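# Place the carton squarely on the raised taped block

## Task

Set the carton down on top of the raised block so that no part of it extends beyond the blue tape outline and its longer edge runs parallel to the outline's longer edge. It must stay there unsupported, so release the suction and pull the tool away at the end.

## Robot and tools

ROBOT. Two xArm7 arms, left_arm and right_arm, each ending in a suction cup instead of fingers. Base positions in the scene frame: left_arm at (-0.035, +0.291, 0) m, quat_wxyz (+0.996, 0, 0, -0.091); right_arm at (-0.004, -0.430, 0) m, quat_wxyz (+1.000, 0, 0, +0.029). The names are just labels, not sides of any picture.

FRAMES. All poses share one scene frame: origin on the table surface midway between the bases, +x out across the table, +z up, left_arm on the +y side. Each arm's tracked point is the cup point (end_effector_position): the middle of the suction rim. The cup points along that point's own +z axis. About 4 cm back from the rim the tool widens, reaching roughly 9 cm sideways (body plus wrist camera), so keep that clear of obstacles. Reported positions can be somewhat off, more so when an arm is stretched far.

THE ROW. Every motion command uses one row of 14 numbers, each within [-1, 1], always for both arms: left_arm dx, dy, dz, rx, ry, rz, suction, then right_arm dx, dy, dz, rx, ry, rz, suction. The six motion numbers are an offset, not a pose, expressed in that cup point's own axes, measured from the cup point's pose in the most recent result that shows it (before any such result in the scene, or for later calls within the same reply, from wherever the arm is when the action begins). Scale: 1.0 equals 0.6 m of travel or 180 degrees of rotation; rx, ry, rz form a single rotation vector. All rows in one action share that same reference, they do not add up. All-zero offsets are not a pause: they pull the arm back to the reference pose. To keep an arm still, send the offset that returns it to where you want it in the first call of a reply and zeros after that.

SUCTION. The suction number turns the vacuum on if it is above 0.01 and off at 0.01 or below, and the setting persists; a 0 is an off command, so repeat the current value for an arm you are not changing.

TOOLS.
execute_actions: argument actions, a list with zero or one entry, plus optional pictures (boolean). Empty list: just report the state. {"rows": [...], "steps": n}: up to 15 rows, n from 1 to 15 (default 15), each step 1/30 s, one row per step, the final row repeated if rows run out. {"steps": n} with no rows: a wait of up to 300 steps counted from the previous result, your reply time included. A rejected call does nothing.
move: target is one 14-number row (offsets as above); speed in m/s, 0.002 to 0.5, default 0.25, with turning capped at twice that value in rad/s. Cup points travel in straight lines that finish together, lasting 0.5 to 10 s (cut off at 10 s). Rotation takes the shorter direction. Paths ignore obstacles and the other arm, and the real tool lags, wanders and may overshoot the speed, especially near full reach. Suction values are applied at the start. The result adds a move: line with the ending (done, off_target, moving, held, fault) and limits: paced means the commanded pose was clipped; held means some steps were blocked, after which the arm may jump ahead quickly. It also gives each cup point's remaining distance to its target.
wait: seconds, 0 to 10; robot gets nothing new.
zoom_image: camera (cam_high, cam_low, cam_left_wrist, cam_right_wrist) and region [x0, y0, x1, y1] in image pixels from the top-left, at most 504 by 504.
read_manual: optional section ("licences"); returns only licence text, no motion.


CONTROL DETAILS. Each step the commanded pose is limited to 70 mm and 16 degrees from the measured pose; the solver favours position over orientation. After an action, the arm continues only to its last clipped pose, so far targets need more actions. A result with a Hand target line shows where each arm is currently being driven. Joints move at most 3.14 rad/s. Simulated time keeps running while you think.

RESULTS. The state line lists, per arm, position (m), quat_wxyz and velocities. pose unreachable means the clearance check altered or blocked that arm's command; HELD flags steps where your row was partly or wholly withheld. suction_measured shows vacuum: near 0 with no seal, 0.83 or more on an airtight face, lower with leaks. part_present switches to 1 at 0.50 and back to 0 below 0.45. Pictures from all four cameras (504x504 each, wrist cameras fisheye) come with results by default; calibration numbers are supplied in the session.

GRIPPING. Press the 36 mm rim flat onto a smooth face of the carton so it seals all round; edges, seams or holes under the rim leak. Under vacuum the cup compresses, so the held item sits up to about 12 mm nearer the tool. To release, lower the carton onto its support first, then switch suction off, then lift at least 15 mm. If the cup seals onto the table, switch off to free it.

AVOID. Knocking anything off the table fails the task. Do not let the arms collide or push on each other. Contact is harsher at higher speed and with targets set further past the contact point. Joint torque at its limit (waist and shoulder 47, upper arm roll, elbow and forearm roll 28.2, wrist pitch and wrist roll 18.8 N m) halts that arm, backs the joint off and freezes it for 10 s. Holding loads heats motors: a MOTOR HOT warning appears from 65 °C and at 80 °C the arm brakes until cool. Avoid drops, slips and slams. Loose objects may occasionally get nudged by outside pushes, so check the carton before finishing.

Each tool is called after "Emit:" in YAML: its name, and indented under it one key for each argument.

## Session

Emit:
execute_actions:
  actions: []

Scene clock: 0.00 s of 5000.00 s.
left_arm: end_effector_position=(+0.3587, +0.2196, +0.2433) suction_measured=0.01 part_present=0 end_effector_quat_wxyz=(-0.001, -0.172, +0.985, +0.001) end_effector_velocity=(-0.000, +0.001, +0.000) end_effector_angular_velocity=(+0.002, -0.000, -0.001) | right_arm: end_effector_position=(+0.3948, -0.4061, +0.2430) suction_measured=0.01 part_present=0 end_effector_quat_wxyz=(-0.001, +0.228, +0.974, -0.001) end_effector_velocity=(-0.000, +0.001, -0.000) end_effector_angular_velocity=(-0.000, +0.000, +0.001)
Joint positions: left_arm=[ 0.003 -0.247  0.     0.922  0.002  1.171  1.831] | right_arm=[ 0.003 -0.249 -0.     0.92  -0.002  1.172  2.88 ]
Joint velocities: left_arm=[ 0.    -0.001  0.    -0.     0.002  0.001  0.   ] | right_arm=[ 0.    -0.     0.002 -0.    -0.     0.     0.001]
Motor temperatures (°C, as the motors report them): left_arm=[35 34 34 37 36 41 35] | right_arm=[37 35 36 33 32 39 35]
Hand target (left_arm): +0.359, +0.220, +0.243; -0.001, -0.172, +0.985, +0.001
Hand target (right_arm): +0.395, -0.406, +0.243; -0.001, +0.228, +0.974, -0.001

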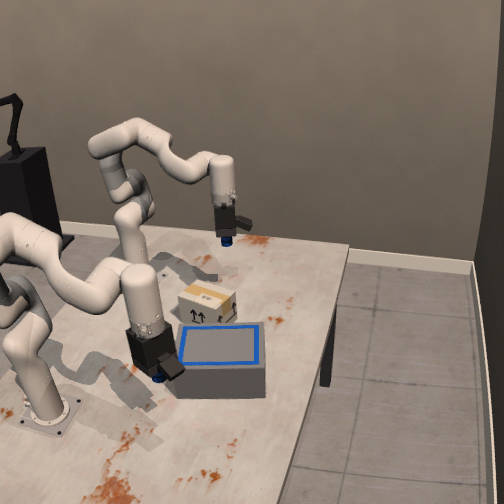

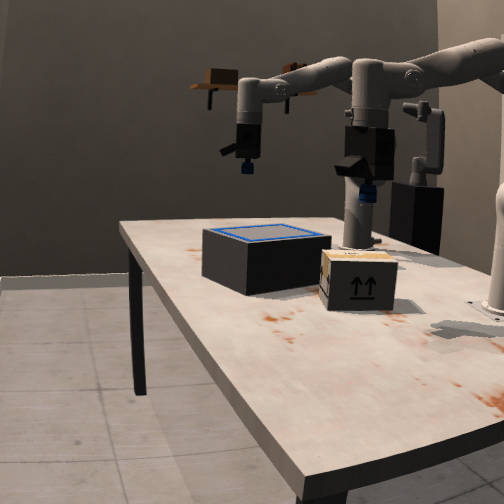

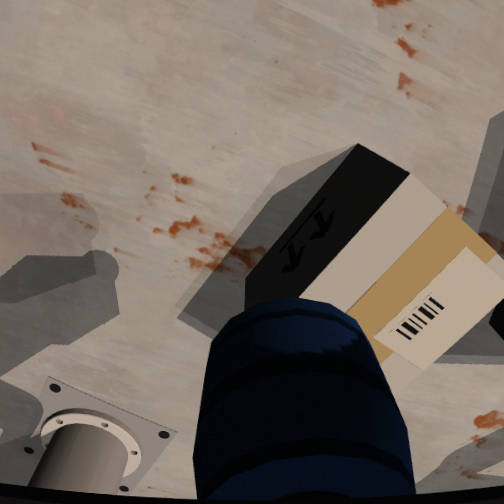

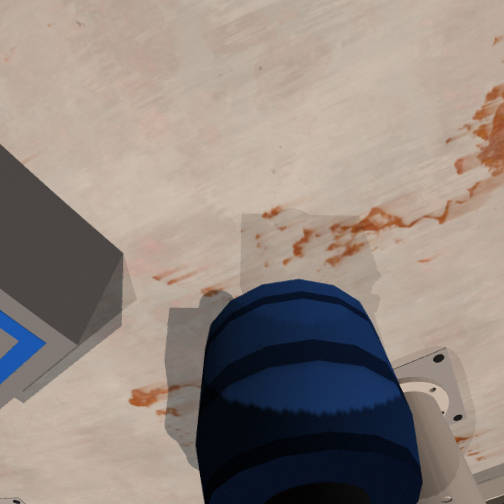

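Emit:
zoom_image:
  camera: "cam_high"
  region: [160, 270, 280, 410]

Emit:
zoom_image:
  camera: "cam_low"
  region: [190, 200, 410, 330]

Region (160, 270, 280, 410) of cam_high's 504x504 image, scaled by 3.600, with more detail than that image has; it fills the left 432 columns of this view, and the rest is white.

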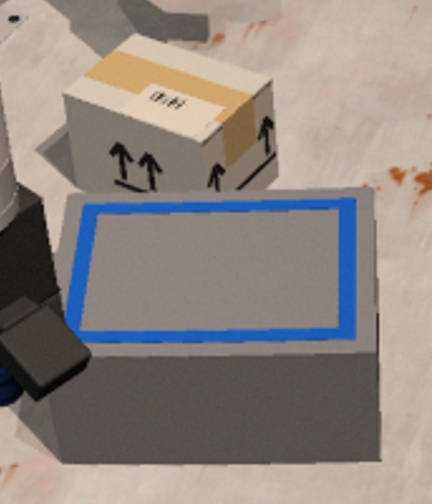

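Region (190, 200, 410, 330) of cam_low's 504x504 image, scaled by 2.291, with more detail than that image has; it fills the top 298 rows of this view, and the rest is white.

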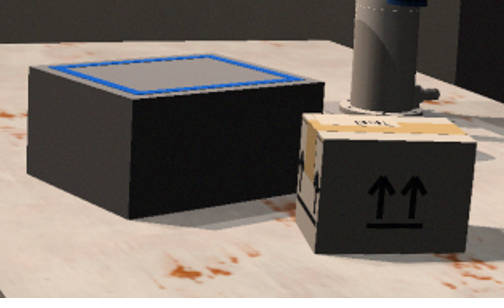

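Emit:
move:
  target: [0.126,-0.130,0.1,0,0,0,0,0.035,-0.285,0,0,0,0,0]

Scene clock: 32.33 s of 5000.00 s.
left_arm: end_effector_position=(+0.3141, +0.1207, +0.1835) suction_measured=0.01 part_present=0 end_effector_quat_wxyz=(-0.000, -0.172, +0.985, +0.001) end_effector_velocity=(-0.002, -0.002, -0.002) end_effector_angular_velocity=(+0.002, +0.003, -0.005) | right_arm: end_effector_position=(+0.2999, -0.5491, +0.2430) suction_measured=0.01 part_present=0 end_effector_quat_wxyz=(-0.002, +0.228, +0.974, -0.001) end_effector_velocity=(-0.002, -0.003, +0.001) end_effector_angular_velocity=(+0.001, -0.002, -0.004)
Joint positions: left_arm=[-0.106 -0.235 -0.158  0.76  -0.042  0.994  1.592] | right_arm=[-0.162 -0.523 -0.226  0.706 -0.122  1.225  2.559]
Joint velocities: left_arm=[-0.004  0.002 -0.005 -0.003 -0.    -0.001 -0.003] | right_arm=[-0.005 -0.004 -0.006 -0.001 -0.002  0.001 -0.005]
Motor temperatures (°C, as the motors report them): left_arm=[35 34 34 40 36 41 35] | right_arm=[37 35 36 35 32 39 35]
Hand target (left_arm): +0.314, +0.120, +0.183; -0.000, -0.171, +0.985, +0.001
Hand target (right_arm): +0.300, -0.550, +0.243; -0.002, +0.229, +0.974, -0.001
Off the commanded pose (left_arm): 0.001 m, 0 deg.
Off the commanded pose (right_arm): 0.001 m, 0 deg.
After step 90, 28.20 s passed at rest.
move: done
camera_calibration (this result's frames):
cam_left_wrist: T_world_to_cam=[[0.338925, -0.94077, 0.00899248, 0.012055], [-0.854456, -0.303801, 0.421438, 0.254725], [-0.393744, -0.15052, -0.906813, 0.387448], [0, 0, 0, 1]] pos_world=[0.366121, 0.147045, 0.243884]
cam_right_wrist: T_world_to_cam=[[-0.385725, -0.922002, 0.033594, -0.389604], [-0.795035, 0.350641, 0.494946, 0.33122], [-0.46812, 0.164204, -0.868274, 0.521873], [0, 0, 0, 1]] pos_world=[0.357351, -0.561049, 0.302282]

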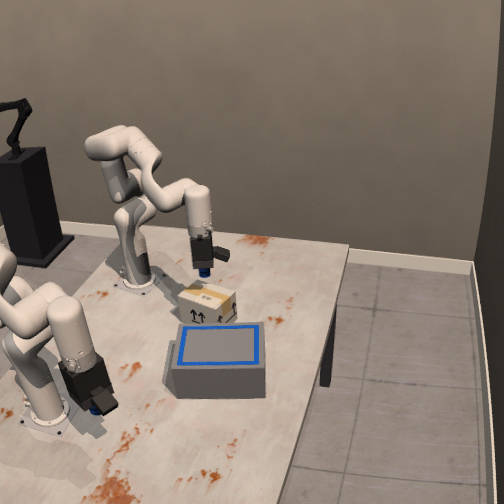

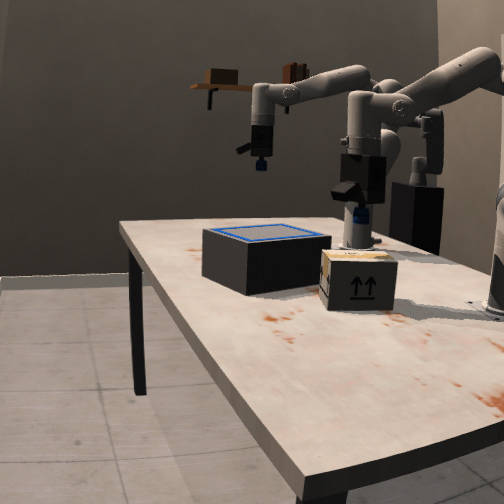

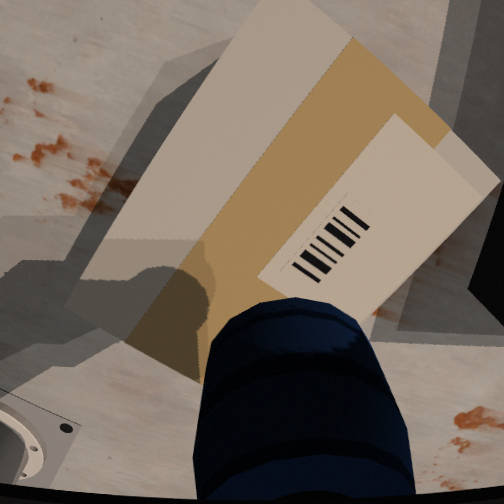

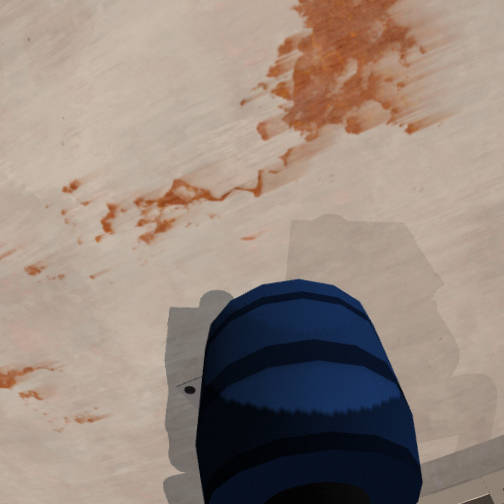

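Emit:
move:
  target: [0,0.005,0.135,0,0,0,1,0,0,0,0,0,0,0]
  speed: 0.06

Scene clock: 39.23 s of 5000.00 s.
left_arm: end_effector_position=(+0.3130, +0.1234, +0.1024) suction_measured=0.95 part_present=1 end_effector_quat_wxyz=(-0.000, -0.172, +0.985, +0.001) end_effector_velocity=(-0.001, +0.001, -0.001) end_effector_angular_velocity=(+0.002, +0.004, -0.000) | right_arm: end_effector_position=(+0.2999, -0.5491, +0.2430) suction_measured=0.01 part_present=0 end_effector_quat_wxyz=(-0.002, +0.228, +0.974, -0.001) end_effector_velocity=(-0.000, -0.000, +0.000) end_effector_angular_velocity=(-0.001, -0.000, +0.000)
Joint positions: left_arm=[-0.101 -0.097 -0.165  0.636 -0.022  0.733  1.58 ] | right_arm=[-0.162 -0.523 -0.226  0.706 -0.122  1.225  2.559]
Joint velocities: left_arm=[ 0.     0.001 -0.    -0.002  0.     0.001 -0.   ] | right_arm=[-0.001 -0.     0.001 -0.     0.    -0.    -0.   ]
Motor temperatures (°C, as the motors report them): left_arm=[35 34 34 41 36 41 35] | right_arm=[37 35 36 35 32 39 35]
Hand target (left_arm): +0.313, +0.123, +0.102; -0.000, -0.172, +0.985, +0.001
Hand target (right_arm): +0.300, -0.549, +0.243; -0.002, +0.228, +0.974, -0.001
Off the commanded pose (left_arm): 0.000 m, 0 deg.
Off the commanded pose (right_arm): 0.000 m, 0 deg.
After step 90, 2.10 s passed at rest.
move: done
camera_calibration (this result's frames):
cam_left_wrist: T_world_to_cam=[[0.33856, -0.940901, 0.0091066, 0.01583], [-0.854442, -0.303368, 0.421777, 0.288683], [-0.394088, -0.150578, -0.906654, 0.313935], [0, 0, 0, 1]] pos_world=[0.365022, 0.149743, 0.162726]
cam_right_wrist: T_world_to_cam=[[-0.385727, -0.922001, 0.0335932, -0.389604], [-0.795034, 0.350643, 0.494945, 0.331221], [-0.468119, 0.164206, -0.868275, 0.521874], [0, 0, 0, 1]] pos_world=[0.35735, -0.56105, 0.302282]

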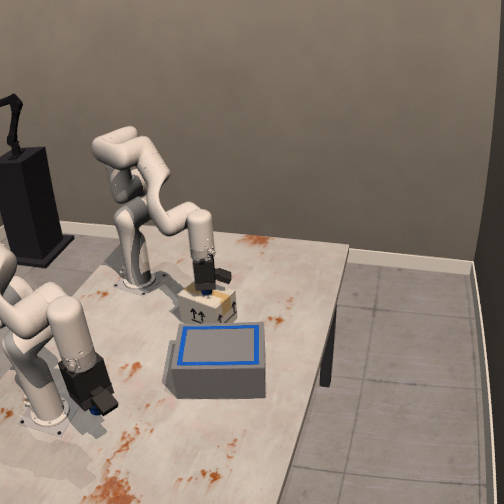

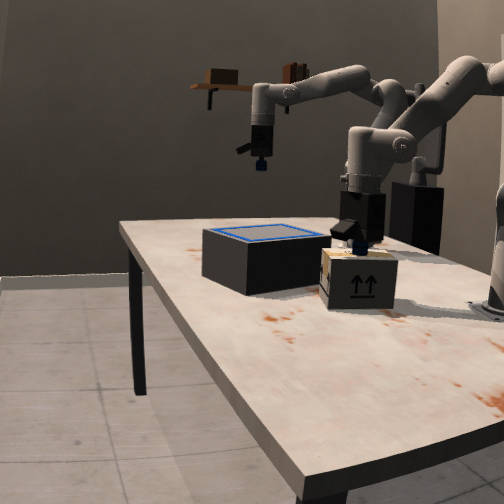

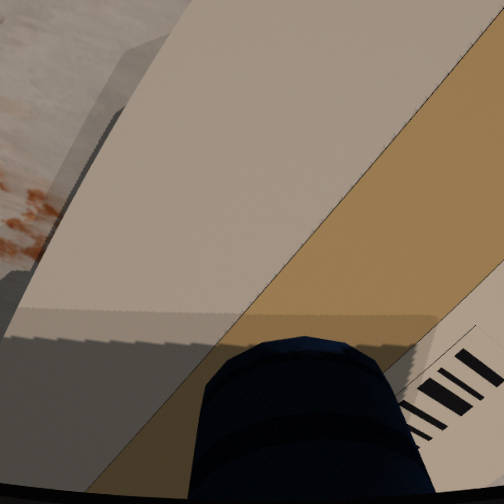

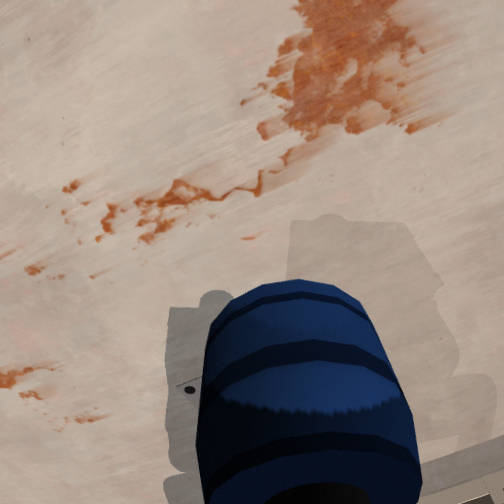

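Emit:
move:
  target: [0,0,-0.235,0,0,0,1,0,0,0,0,0,0,0]
  speed: 0.15

Emit:
move:
  target: [-0.066,-0.44,0,0,0,-0.167,1,0,0,0,0,0,0,0]
  speed: 0.18

Emit:
zoom_image:
  camera: "cam_high"
  region: [150, 250, 290, 410]

Scene clock: 46.73 s of 5000.00 s.
left_arm: end_effector_position=(+0.3127, +0.1239, +0.2427) suction_measured=0.95 part_present=1 end_effector_quat_wxyz=(-0.001, -0.172, +0.985, +0.001) end_effector_velocity=(+0.003, -0.002, +0.006) end_effector_angular_velocity=(-0.007, -0.012, +0.000) | right_arm: end_effector_position=(+0.2999, -0.5491, +0.2430) suction_measured=0.01 part_present=0 end_effector_quat_wxyz=(-0.002, +0.228, +0.974, -0.001) end_effector_velocity=(-0.000, +0.000, -0.000) end_effector_angular_velocity=(+0.001, +0.000, +0.000)
Joint positions: left_arm=[-0.102 -0.298 -0.147  0.877 -0.045  1.176  1.603] | right_arm=[-0.162 -0.523 -0.226  0.706 -0.122  1.225  2.559]
Joint velocities: left_arm=[-0.    -0.003 -0.     0.013 -0.002  0.002 -0.   ] | right_arm=[ 0.     0.    -0.     0.     0.     0.    -0.001]
Motor temperatures (°C, as the motors report them): left_arm=[35 34 34 41 36 41 35] | right_arm=[37 35 36 35 32 39 35]
Hand target (left_arm): +0.313, +0.124, +0.244; -0.000, -0.172, +0.985, +0.001
Hand target (right_arm): +0.300, -0.549, +0.243; -0.002, +0.228, +0.974, -0.001
Off the commanded pose (left_arm): 0.001 m, 0 deg.
Off the commanded pose (right_arm): 0.000 m, 0 deg.
After step 90, 3.17 s passed at rest.
move: done
camera_calibration (this result's frames):
cam_left_wrist: T_world_to_cam=[[0.339264, -0.940661, 0.00746657, 0.0151957], [-0.853572, -0.304499, 0.422724, 0.22903], [-0.395367, -0.149788, -0.906228, 0.441307], [0, 0, 0, 1]] pos_world=[0.364816, 0.150136, 0.302995]
cam_right_wrist: T_world_to_cam=[[-0.385727, -0.922001, 0.0335932, -0.389604], [-0.795034, 0.350642, 0.494945, 0.331221], [-0.468119, 0.164206, -0.868275, 0.521874], [0, 0, 0, 1]] pos_world=[0.35735, -0.56105, 0.302282]

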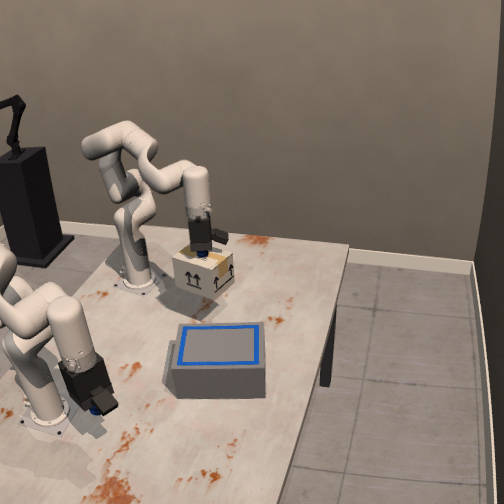

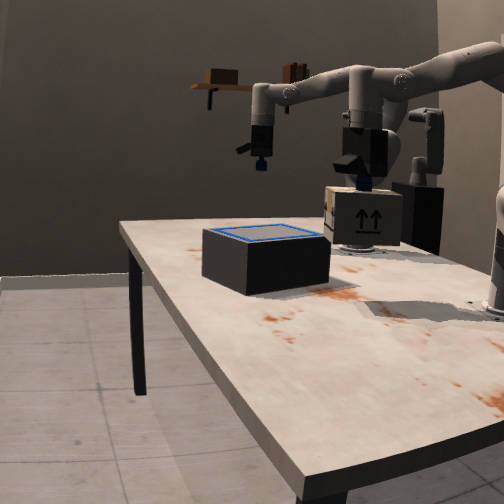

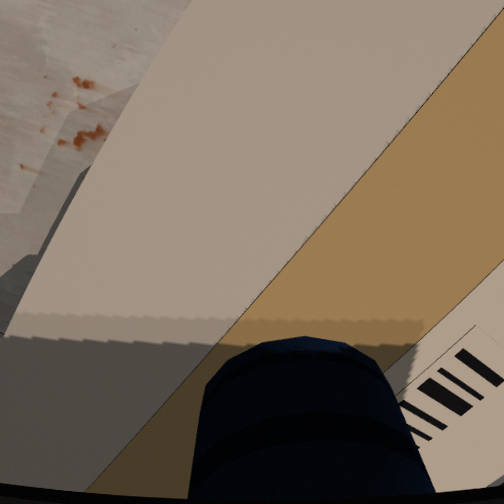

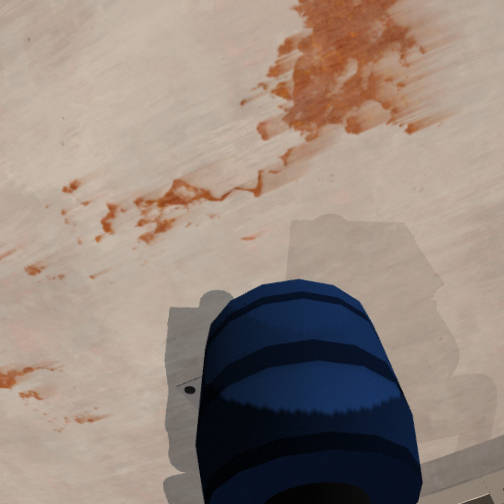

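Scene clock: 48.70 s of 5000.00 s.
left_arm: end_effector_position=(+0.4394, -0.1107, +0.2420) suction_measured=0.95 part_present=1 end_effector_quat_wxyz=(+0.000, -0.422, +0.907, +0.001) end_effector_velocity=(-0.002, -0.004, -0.000) end_effector_angular_velocity=(-0.000, +0.007, -0.004) | right_arm: end_effector_position=(+0.2999, -0.5491, +0.2430) suction_measured=0.01 part_present=0 end_effector_quat_wxyz=(-0.002, +0.228, +0.974, -0.001) end_effector_velocity=(-0.000, +0.000, -0.000) end_effector_angular_velocity=(+0.001, +0.001, +0.000)
Joint positions: left_arm=[-0.329  0.553 -0.283  1.913  0.151  1.383  0.701] | right_arm=[-0.162 -0.523 -0.226  0.706 -0.122  1.225  2.559]
Joint velocities: left_arm=[-0.007  0.011 -0.002  0.017 -0.002  0.01  -0.002] | right_arm=[ 0.001  0.    -0.001 -0.001 -0.     0.    -0.   ]
Motor temperatures (°C, as the motors report them): left_arm=[35 35 34 41 36 41 35] | right_arm=[37 35 36 35 32 39 35]
Hand target (left_arm): +0.439, -0.111, +0.242; -0.000, -0.422, +0.907, +0.002
Hand target (right_arm): +0.300, -0.549, +0.243; -0.002, +0.228, +0.974, -0.001
Off the commanded pose (left_arm): 0.000 m, 0 deg.
Off the commanded pose (right_arm): 0.000 m, 0 deg.
move: done
camera_calibration (this result's frames):
cam_left_wrist: T_world_to_cam=[[0.765608, -0.643254, 0.0082739, -0.403023], [-0.586409, -0.692546, 0.420125, 0.106385], [-0.264517, -0.326503, -0.907428, 0.378845], [0, 0, 0, 1]] pos_world=[0.471154, -0.0618757, 0.302415]
cam_right_wrist: T_world_to_cam=[[-0.385727, -0.922001, 0.0335932, -0.389604], [-0.795034, 0.350642, 0.494945, 0.331221], [-0.468119, 0.164206, -0.868275, 0.521874], [0, 0, 0, 1]] pos_world=[0.35735, -0.56105, 0.302282]

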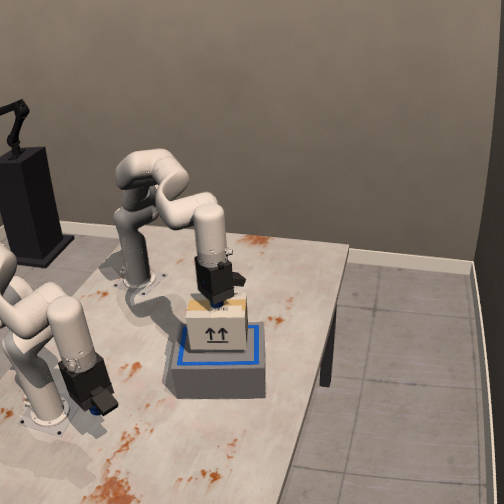

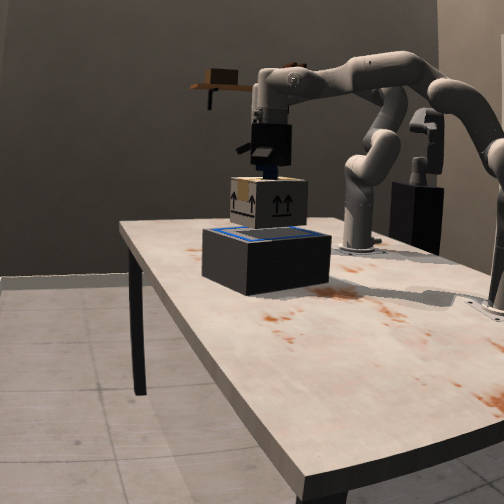

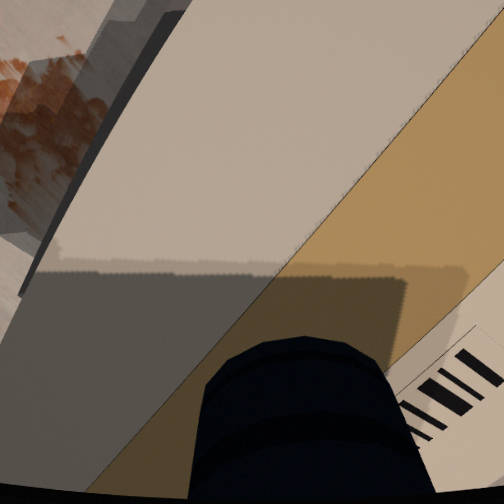

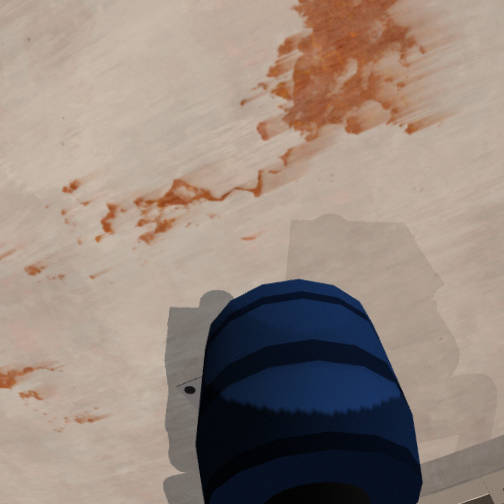

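Region (150, 250, 290, 410) of cam_high's 504x504 image, scaled by 3.150, with more detail than that image has; it fills the left 441 columns of this view, and the rest is white.

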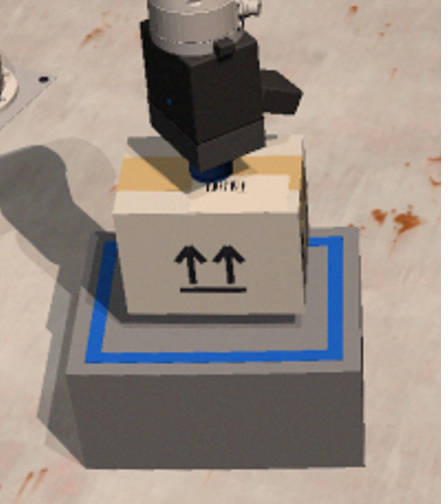

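Emit:
move:
  target: [0,0,0.048,0,0,0,1,0,0,0,0,0,0,0]
  speed: 0.03

Emit:
zoom_image:
  camera: "cam_low"
  region: [190, 150, 350, 300]

Emit:
zoom_image:
  camera: "cam_high"
  region: [150, 250, 290, 410]

Scene clock: 53.57 s of 5000.00 s.
left_arm: end_effector_position=(+0.4405, -0.1117, +0.2181) suction_measured=0.95 part_present=1 end_effector_quat_wxyz=(+0.002, -0.422, +0.907, -0.003) end_effector_velocity=(+0.000, -0.000, -0.003) end_effector_angular_velocity=(-0.000, -0.000, -0.000) | right_arm: end_effector_position=(+0.2999, -0.5491, +0.2430) suction_measured=0.01 part_present=0 end_effector_quat_wxyz=(-0.002, +0.228, +0.974, -0.001) end_effector_velocity=(-0.000, -0.001, -0.000) end_effector_angular_velocity=(+0.000, +0.000, -0.002)
Joint positions: left_arm=[-0.322  0.551 -0.282  1.839  0.154  1.303  0.697] | right_arm=[-0.162 -0.523 -0.226  0.706 -0.122  1.225  2.559]
Joint velocities: left_arm=[ 0.001  0.002 -0.001 -0.006  0.002 -0.008 -0.001] | right_arm=[-0.002  0.    -0.     0.     0.    -0.    -0.   ]
Motor temperatures (°C, as the motors report them): left_arm=[35 35 34 42 36 41 35] | right_arm=[37 35 36 36 32 39 35]
Hand target (left_arm): +0.439, -0.111, +0.213; +0.000, -0.422, +0.907, +0.001
Hand target (right_arm): +0.300, -0.549, +0.243; -0.002, +0.228, +0.974, -0.001
Off the commanded pose (left_arm): 0.005 m, 1 deg.
Off the commanded pose (right_arm): 0.000 m, 0 deg.
After step 90, 0.70 s passed at rest.
move: off_target (left_arm)
camera_calibration (this result's frames):
cam_left_wrist: T_world_to_cam=[[0.765548, -0.643146, 0.0172982, -0.406233], [-0.589331, -0.690197, 0.419902, 0.11794], [-0.258119, -0.33165, -0.907405, 0.353737], [0, 0, 0, 1]] pos_world=[0.471803, -0.0625484, 0.278486]
cam_right_wrist: T_world_to_cam=[[-0.385727, -0.922001, 0.0335932, -0.389604], [-0.795034, 0.350642, 0.494945, 0.331221], [-0.468119, 0.164206, -0.868275, 0.521874], [0, 0, 0, 1]] pos_world=[0.35735, -0.56105, 0.302282]

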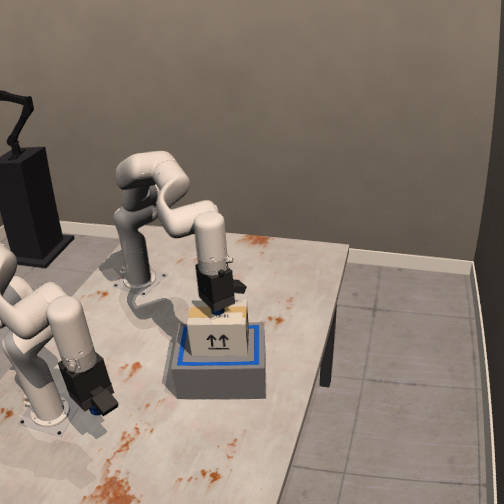

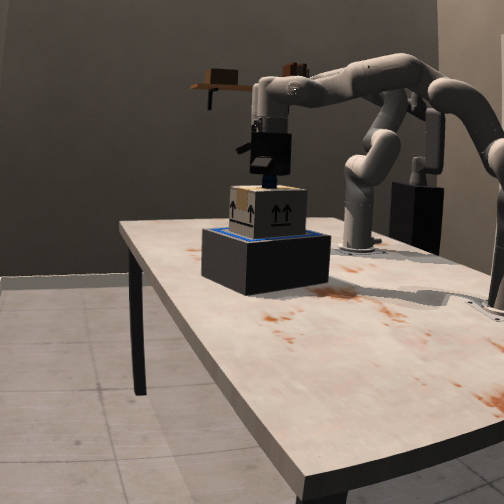

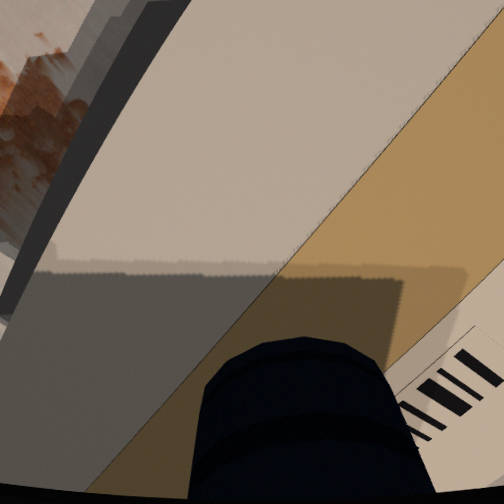

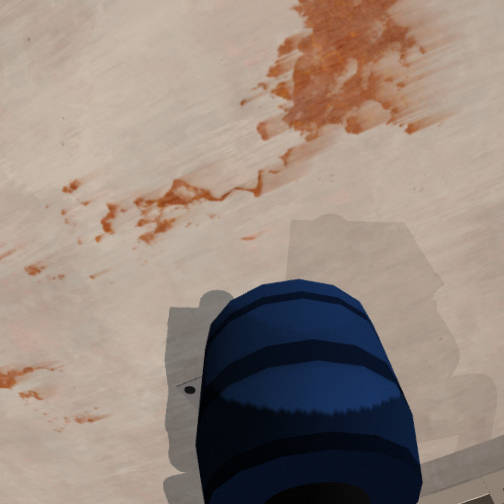

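Region (190, 150, 350, 300) of cam_low's 504x504 image, scaled by 3.150, with more detail than that image has; it fills the top 472 rows of this view, and the rest is white.

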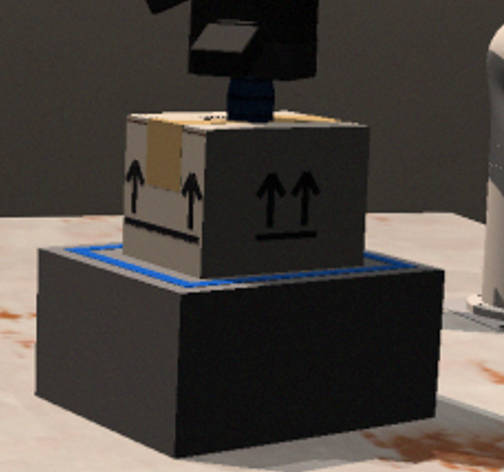

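Region (150, 250, 290, 410) of cam_high's 504x504 image, scaled by 3.150, with more detail than that image has; it fills the left 441 columns of this view, and the rest is white.

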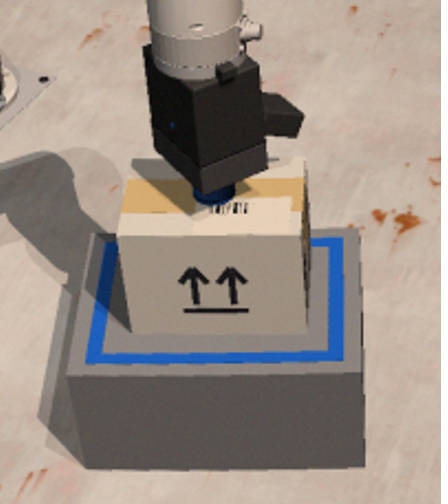

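Inside the outline.

Emit:
execute_actions:
  actions:
    - {"rows":[[0,0,0,0,0,0,0,0,0,0,0,0,0,0]],"steps":15}
  pictures: false

Emit:
move:
  target: [0,0,-0.2,0,0,0,0,0,0,0,0,0,0,0]

Emit:
move:
  target: [-0.1,0.3,0,0,0,0,0,0,0,0,0,0,0,0]

Scene clock: 59.47 s of 5000.00 s.
left_arm: end_effector_position=(+0.4404, -0.1114, +0.2177) suction_measured=0.01 part_present=0 end_effector_quat_wxyz=(+0.002, -0.422, +0.907, -0.002) end_effector_velocity=(-0.000, -0.000, +0.000) end_effector_angular_velocity=(-0.000, +0.000, -0.000) | right_arm: end_effector_position=(+0.2999, -0.5491, +0.2430) suction_measured=0.01 part_present=0 end_effector_quat_wxyz=(-0.002, +0.228, +0.974, -0.001) end_effector_velocity=(+0.000, +0.000, -0.000) end_effector_angular_velocity=(-0.000, +0.001, +0.001)
Joint positions: left_arm=[-0.323  0.551 -0.281  1.838  0.153  1.303  0.698] | right_arm=[-0.162 -0.523 -0.226  0.706 -0.122  1.225  2.559]
Joint velocities: left_arm=[-0.     0.     0.     0.001 -0.     0.001  0.   ] | right_arm=[ 0.001  0.     0.    -0.    -0.     0.     0.001]
Motor temperatures (°C, as the motors report them): left_arm=[35 35 34 41 36 41 35] | right_arm=[37 35 36 36 32 39 35]
Hand target (left_arm): +0.440, -0.112, +0.218; +0.002, -0.422, +0.907, -0.003
Hand target (right_arm): +0.300, -0.549, +0.243; -0.002, +0.228, +0.974, -0.001
Off the commanded pose (left_arm): 0.000 m, 0 deg.
Off the commanded pose (right_arm): 0.000 m, 0 deg.
Steps of this call (steps 1 to 90: nothing new was sent; then 2.40 s passed at rest; steps 91 to 105: all 15 steps of this action). Readings (end_effector_position | what the end effector reports):
91: left_arm (+0.4403, -0.1113, +0.2170) | right_arm (+0.2999, -0.5491, +0.2430) | left_arm suction_measured=0.66 part_present=1 | right_arm suction_measured=0.01 part_present=0
92: left_arm (+0.4404, -0.1113, +0.2176) | right_arm (+0.2999, -0.5491, +0.2430) | left_arm suction_measured=0.16 part_present=0 | right_arm suction_measured=0.01 part_present=0
94: left_arm (+0.4404, -0.1114, +0.2176) | right_arm (+0.2999, -0.5491, +0.2430) | left_arm suction_measured=0.01 part_present=0 | right_arm suction_measured=0.01 part_present=0
98: left_arm (+0.4404, -0.1114, +0.2177) | right_arm (+0.2999, -0.5491, +0.2430) | left_arm suction_measured=0.01 part_present=0 | right_arm suction_measured=0.01 part_present=0
105: the state above

Scene clock: 60.70 s of 5000.00 s.
left_arm: end_effector_position=(+0.4397, -0.1107, +0.3369) suction_measured=0.01 part_present=0 end_effector_quat_wxyz=(+0.002, -0.423, +0.906, -0.002) end_effector_velocity=(+0.002, -0.001, +0.011) end_effector_angular_velocity=(-0.008, -0.010, +0.001) | right_arm: end_effector_position=(+0.2999, -0.5491, +0.2430) suction_measured=0.01 part_present=0 end_effector_quat_wxyz=(-0.002, +0.228, +0.974, -0.001) end_effector_velocity=(+0.000, +0.000, -0.000) end_effector_angular_velocity=(-0.001, -0.000, +0.000)
Joint positions: left_arm=[-0.387  0.644 -0.277  2.338  0.169  1.706  0.714] | right_arm=[-0.162 -0.523 -0.226  0.706 -0.122  1.225  2.559]
Joint velocities: left_arm=[-0.009  0.017  0.002  0.06   0.005  0.03   0.002] | right_arm=[ 0.001 -0.     0.001 -0.    -0.    -0.     0.001]
Motor temperatures (°C, as the motors report them): left_arm=[35 35 34 41 36 41 35] | right_arm=[37 35 36 36 32 39 35]
Hand target (left_arm): +0.440, -0.111, +0.338; +0.002, -0.423, +0.906, -0.002
Hand target (right_arm): +0.300, -0.549, +0.243; -0.002, +0.228, +0.974, -0.001
Off the commanded pose (left_arm): 0.001 m, 0 deg.
Off the commanded pose (right_arm): 0.000 m, 0 deg.
move: done
camera_calibration (this result's frames):
cam_left_wrist: T_world_to_cam=[[0.766218, -0.642392, 0.0155877, -0.406701], [-0.588149, -0.691335, 0.419687, 0.0677239], [-0.258828, -0.33074, -0.907535, 0.462073], [0, 0, 0, 1]] pos_world=[0.47105, -0.0616157, 0.397264]
cam_right_wrist: T_world_to_cam=[[-0.385726, -0.922001, 0.0335933, -0.389604], [-0.795034, 0.350642, 0.494945, 0.331221], [-0.468119, 0.164206, -0.868275, 0.521874], [0, 0, 0, 1]] pos_world=[0.35735, -0.56105, 0.302282]

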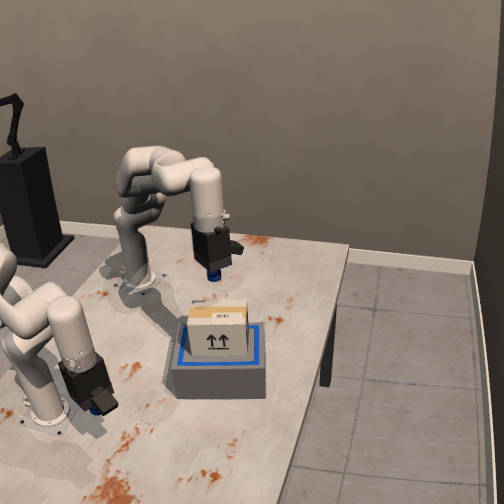

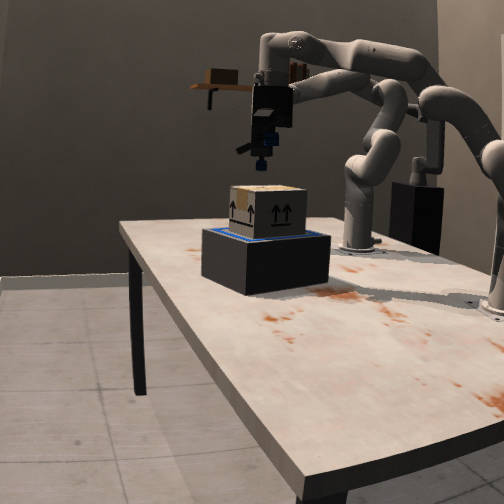

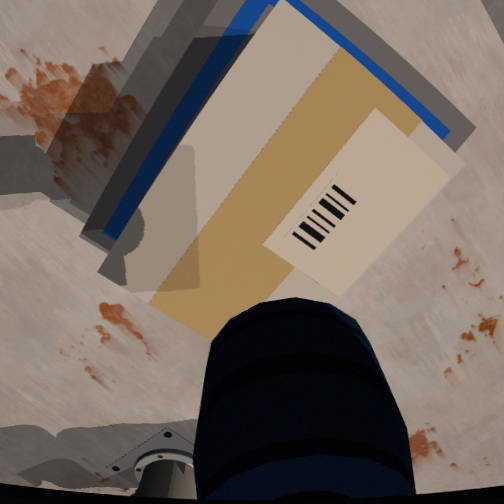

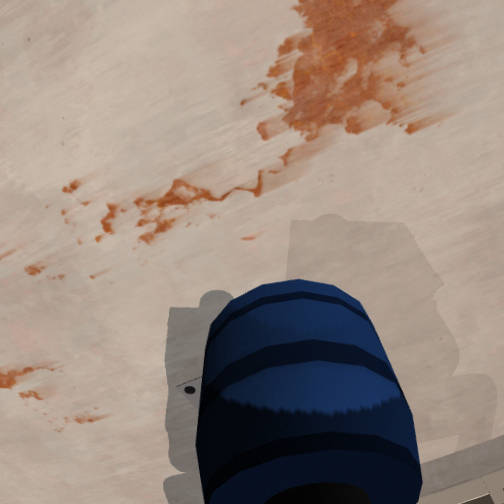

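Scene clock: 61.97 s of 5000.00 s.
left_arm: end_effector_position=(+0.3409, +0.0507, +0.3360) suction_measured=0.01 part_present=0 end_effector_quat_wxyz=(+0.001, -0.422, +0.907, -0.001) end_effector_velocity=(-0.000, +0.003, +0.002) end_effector_angular_velocity=(-0.000, -0.005, +0.002) | right_arm: end_effector_position=(+0.2999, -0.5491, +0.2430) suction_measured=0.01 part_present=0 end_effector_quat_wxyz=(-0.002, +0.228, +0.974, -0.001) end_effector_velocity=(-0.000, +0.000, -0.000) end_effector_angular_velocity=(+0.000, +0.001, +0.001)
Joint positions: left_arm=[-0.148 -0.115 -0.221  1.321 -0.025  1.429  0.938] | right_arm=[-0.162 -0.523 -0.226  0.706 -0.122  1.225  2.559]
Joint velocities: left_arm=[ 0.002 -0.01   0.003 -0.006  0.001 -0.001  0.003] | right_arm=[ 0.001 -0.     0.    -0.001  0.     0.     0.   ]
Motor temperatures (°C, as the motors report them): left_arm=[35 35 34 41 36 41 35] | right_arm=[37 35 36 36 32 39 35]
Hand target (left_arm): +0.341, +0.051, +0.336; +0.002, -0.422, +0.907, -0.002
Hand target (right_arm): +0.300, -0.549, +0.243; -0.002, +0.228, +0.974, -0.001
Off the commanded pose (left_arm): 0.001 m, 0 deg.
Off the commanded pose (right_arm): 0.000 m, 0 deg.
move: done
camera_calibration (this result's frames):
cam_left_wrist: T_world_to_cam=[[0.765296, -0.643515, 0.0144774, -0.226518], [-0.58858, -0.690506, 0.420447, 0.121428], [-0.260567, -0.330288, -0.907202, 0.489526], [0, 0, 0, 1]] pos_world=[0.372378, 0.0997635, 0.396324]
cam_right_wrist: T_world_to_cam=[[-0.385727, -0.922001, 0.0335932, -0.389604], [-0.795034, 0.350642, 0.494945, 0.331221], [-0.468119, 0.164206, -0.868275, 0.521874], [0, 0, 0, 1]] pos_world=[0.35735, -0.56105, 0.302282]

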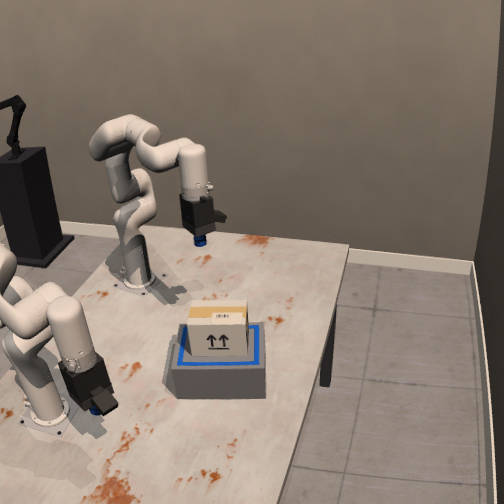

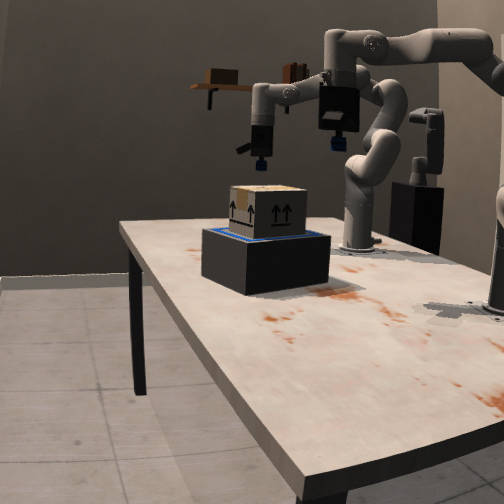

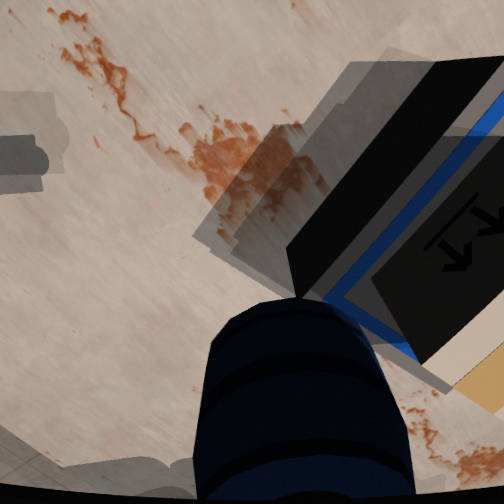

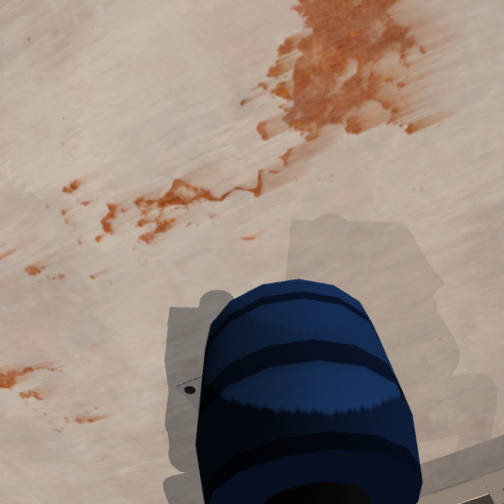

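Emit:
finished_scene:
  scene: 1

The scene is finished: the task was done.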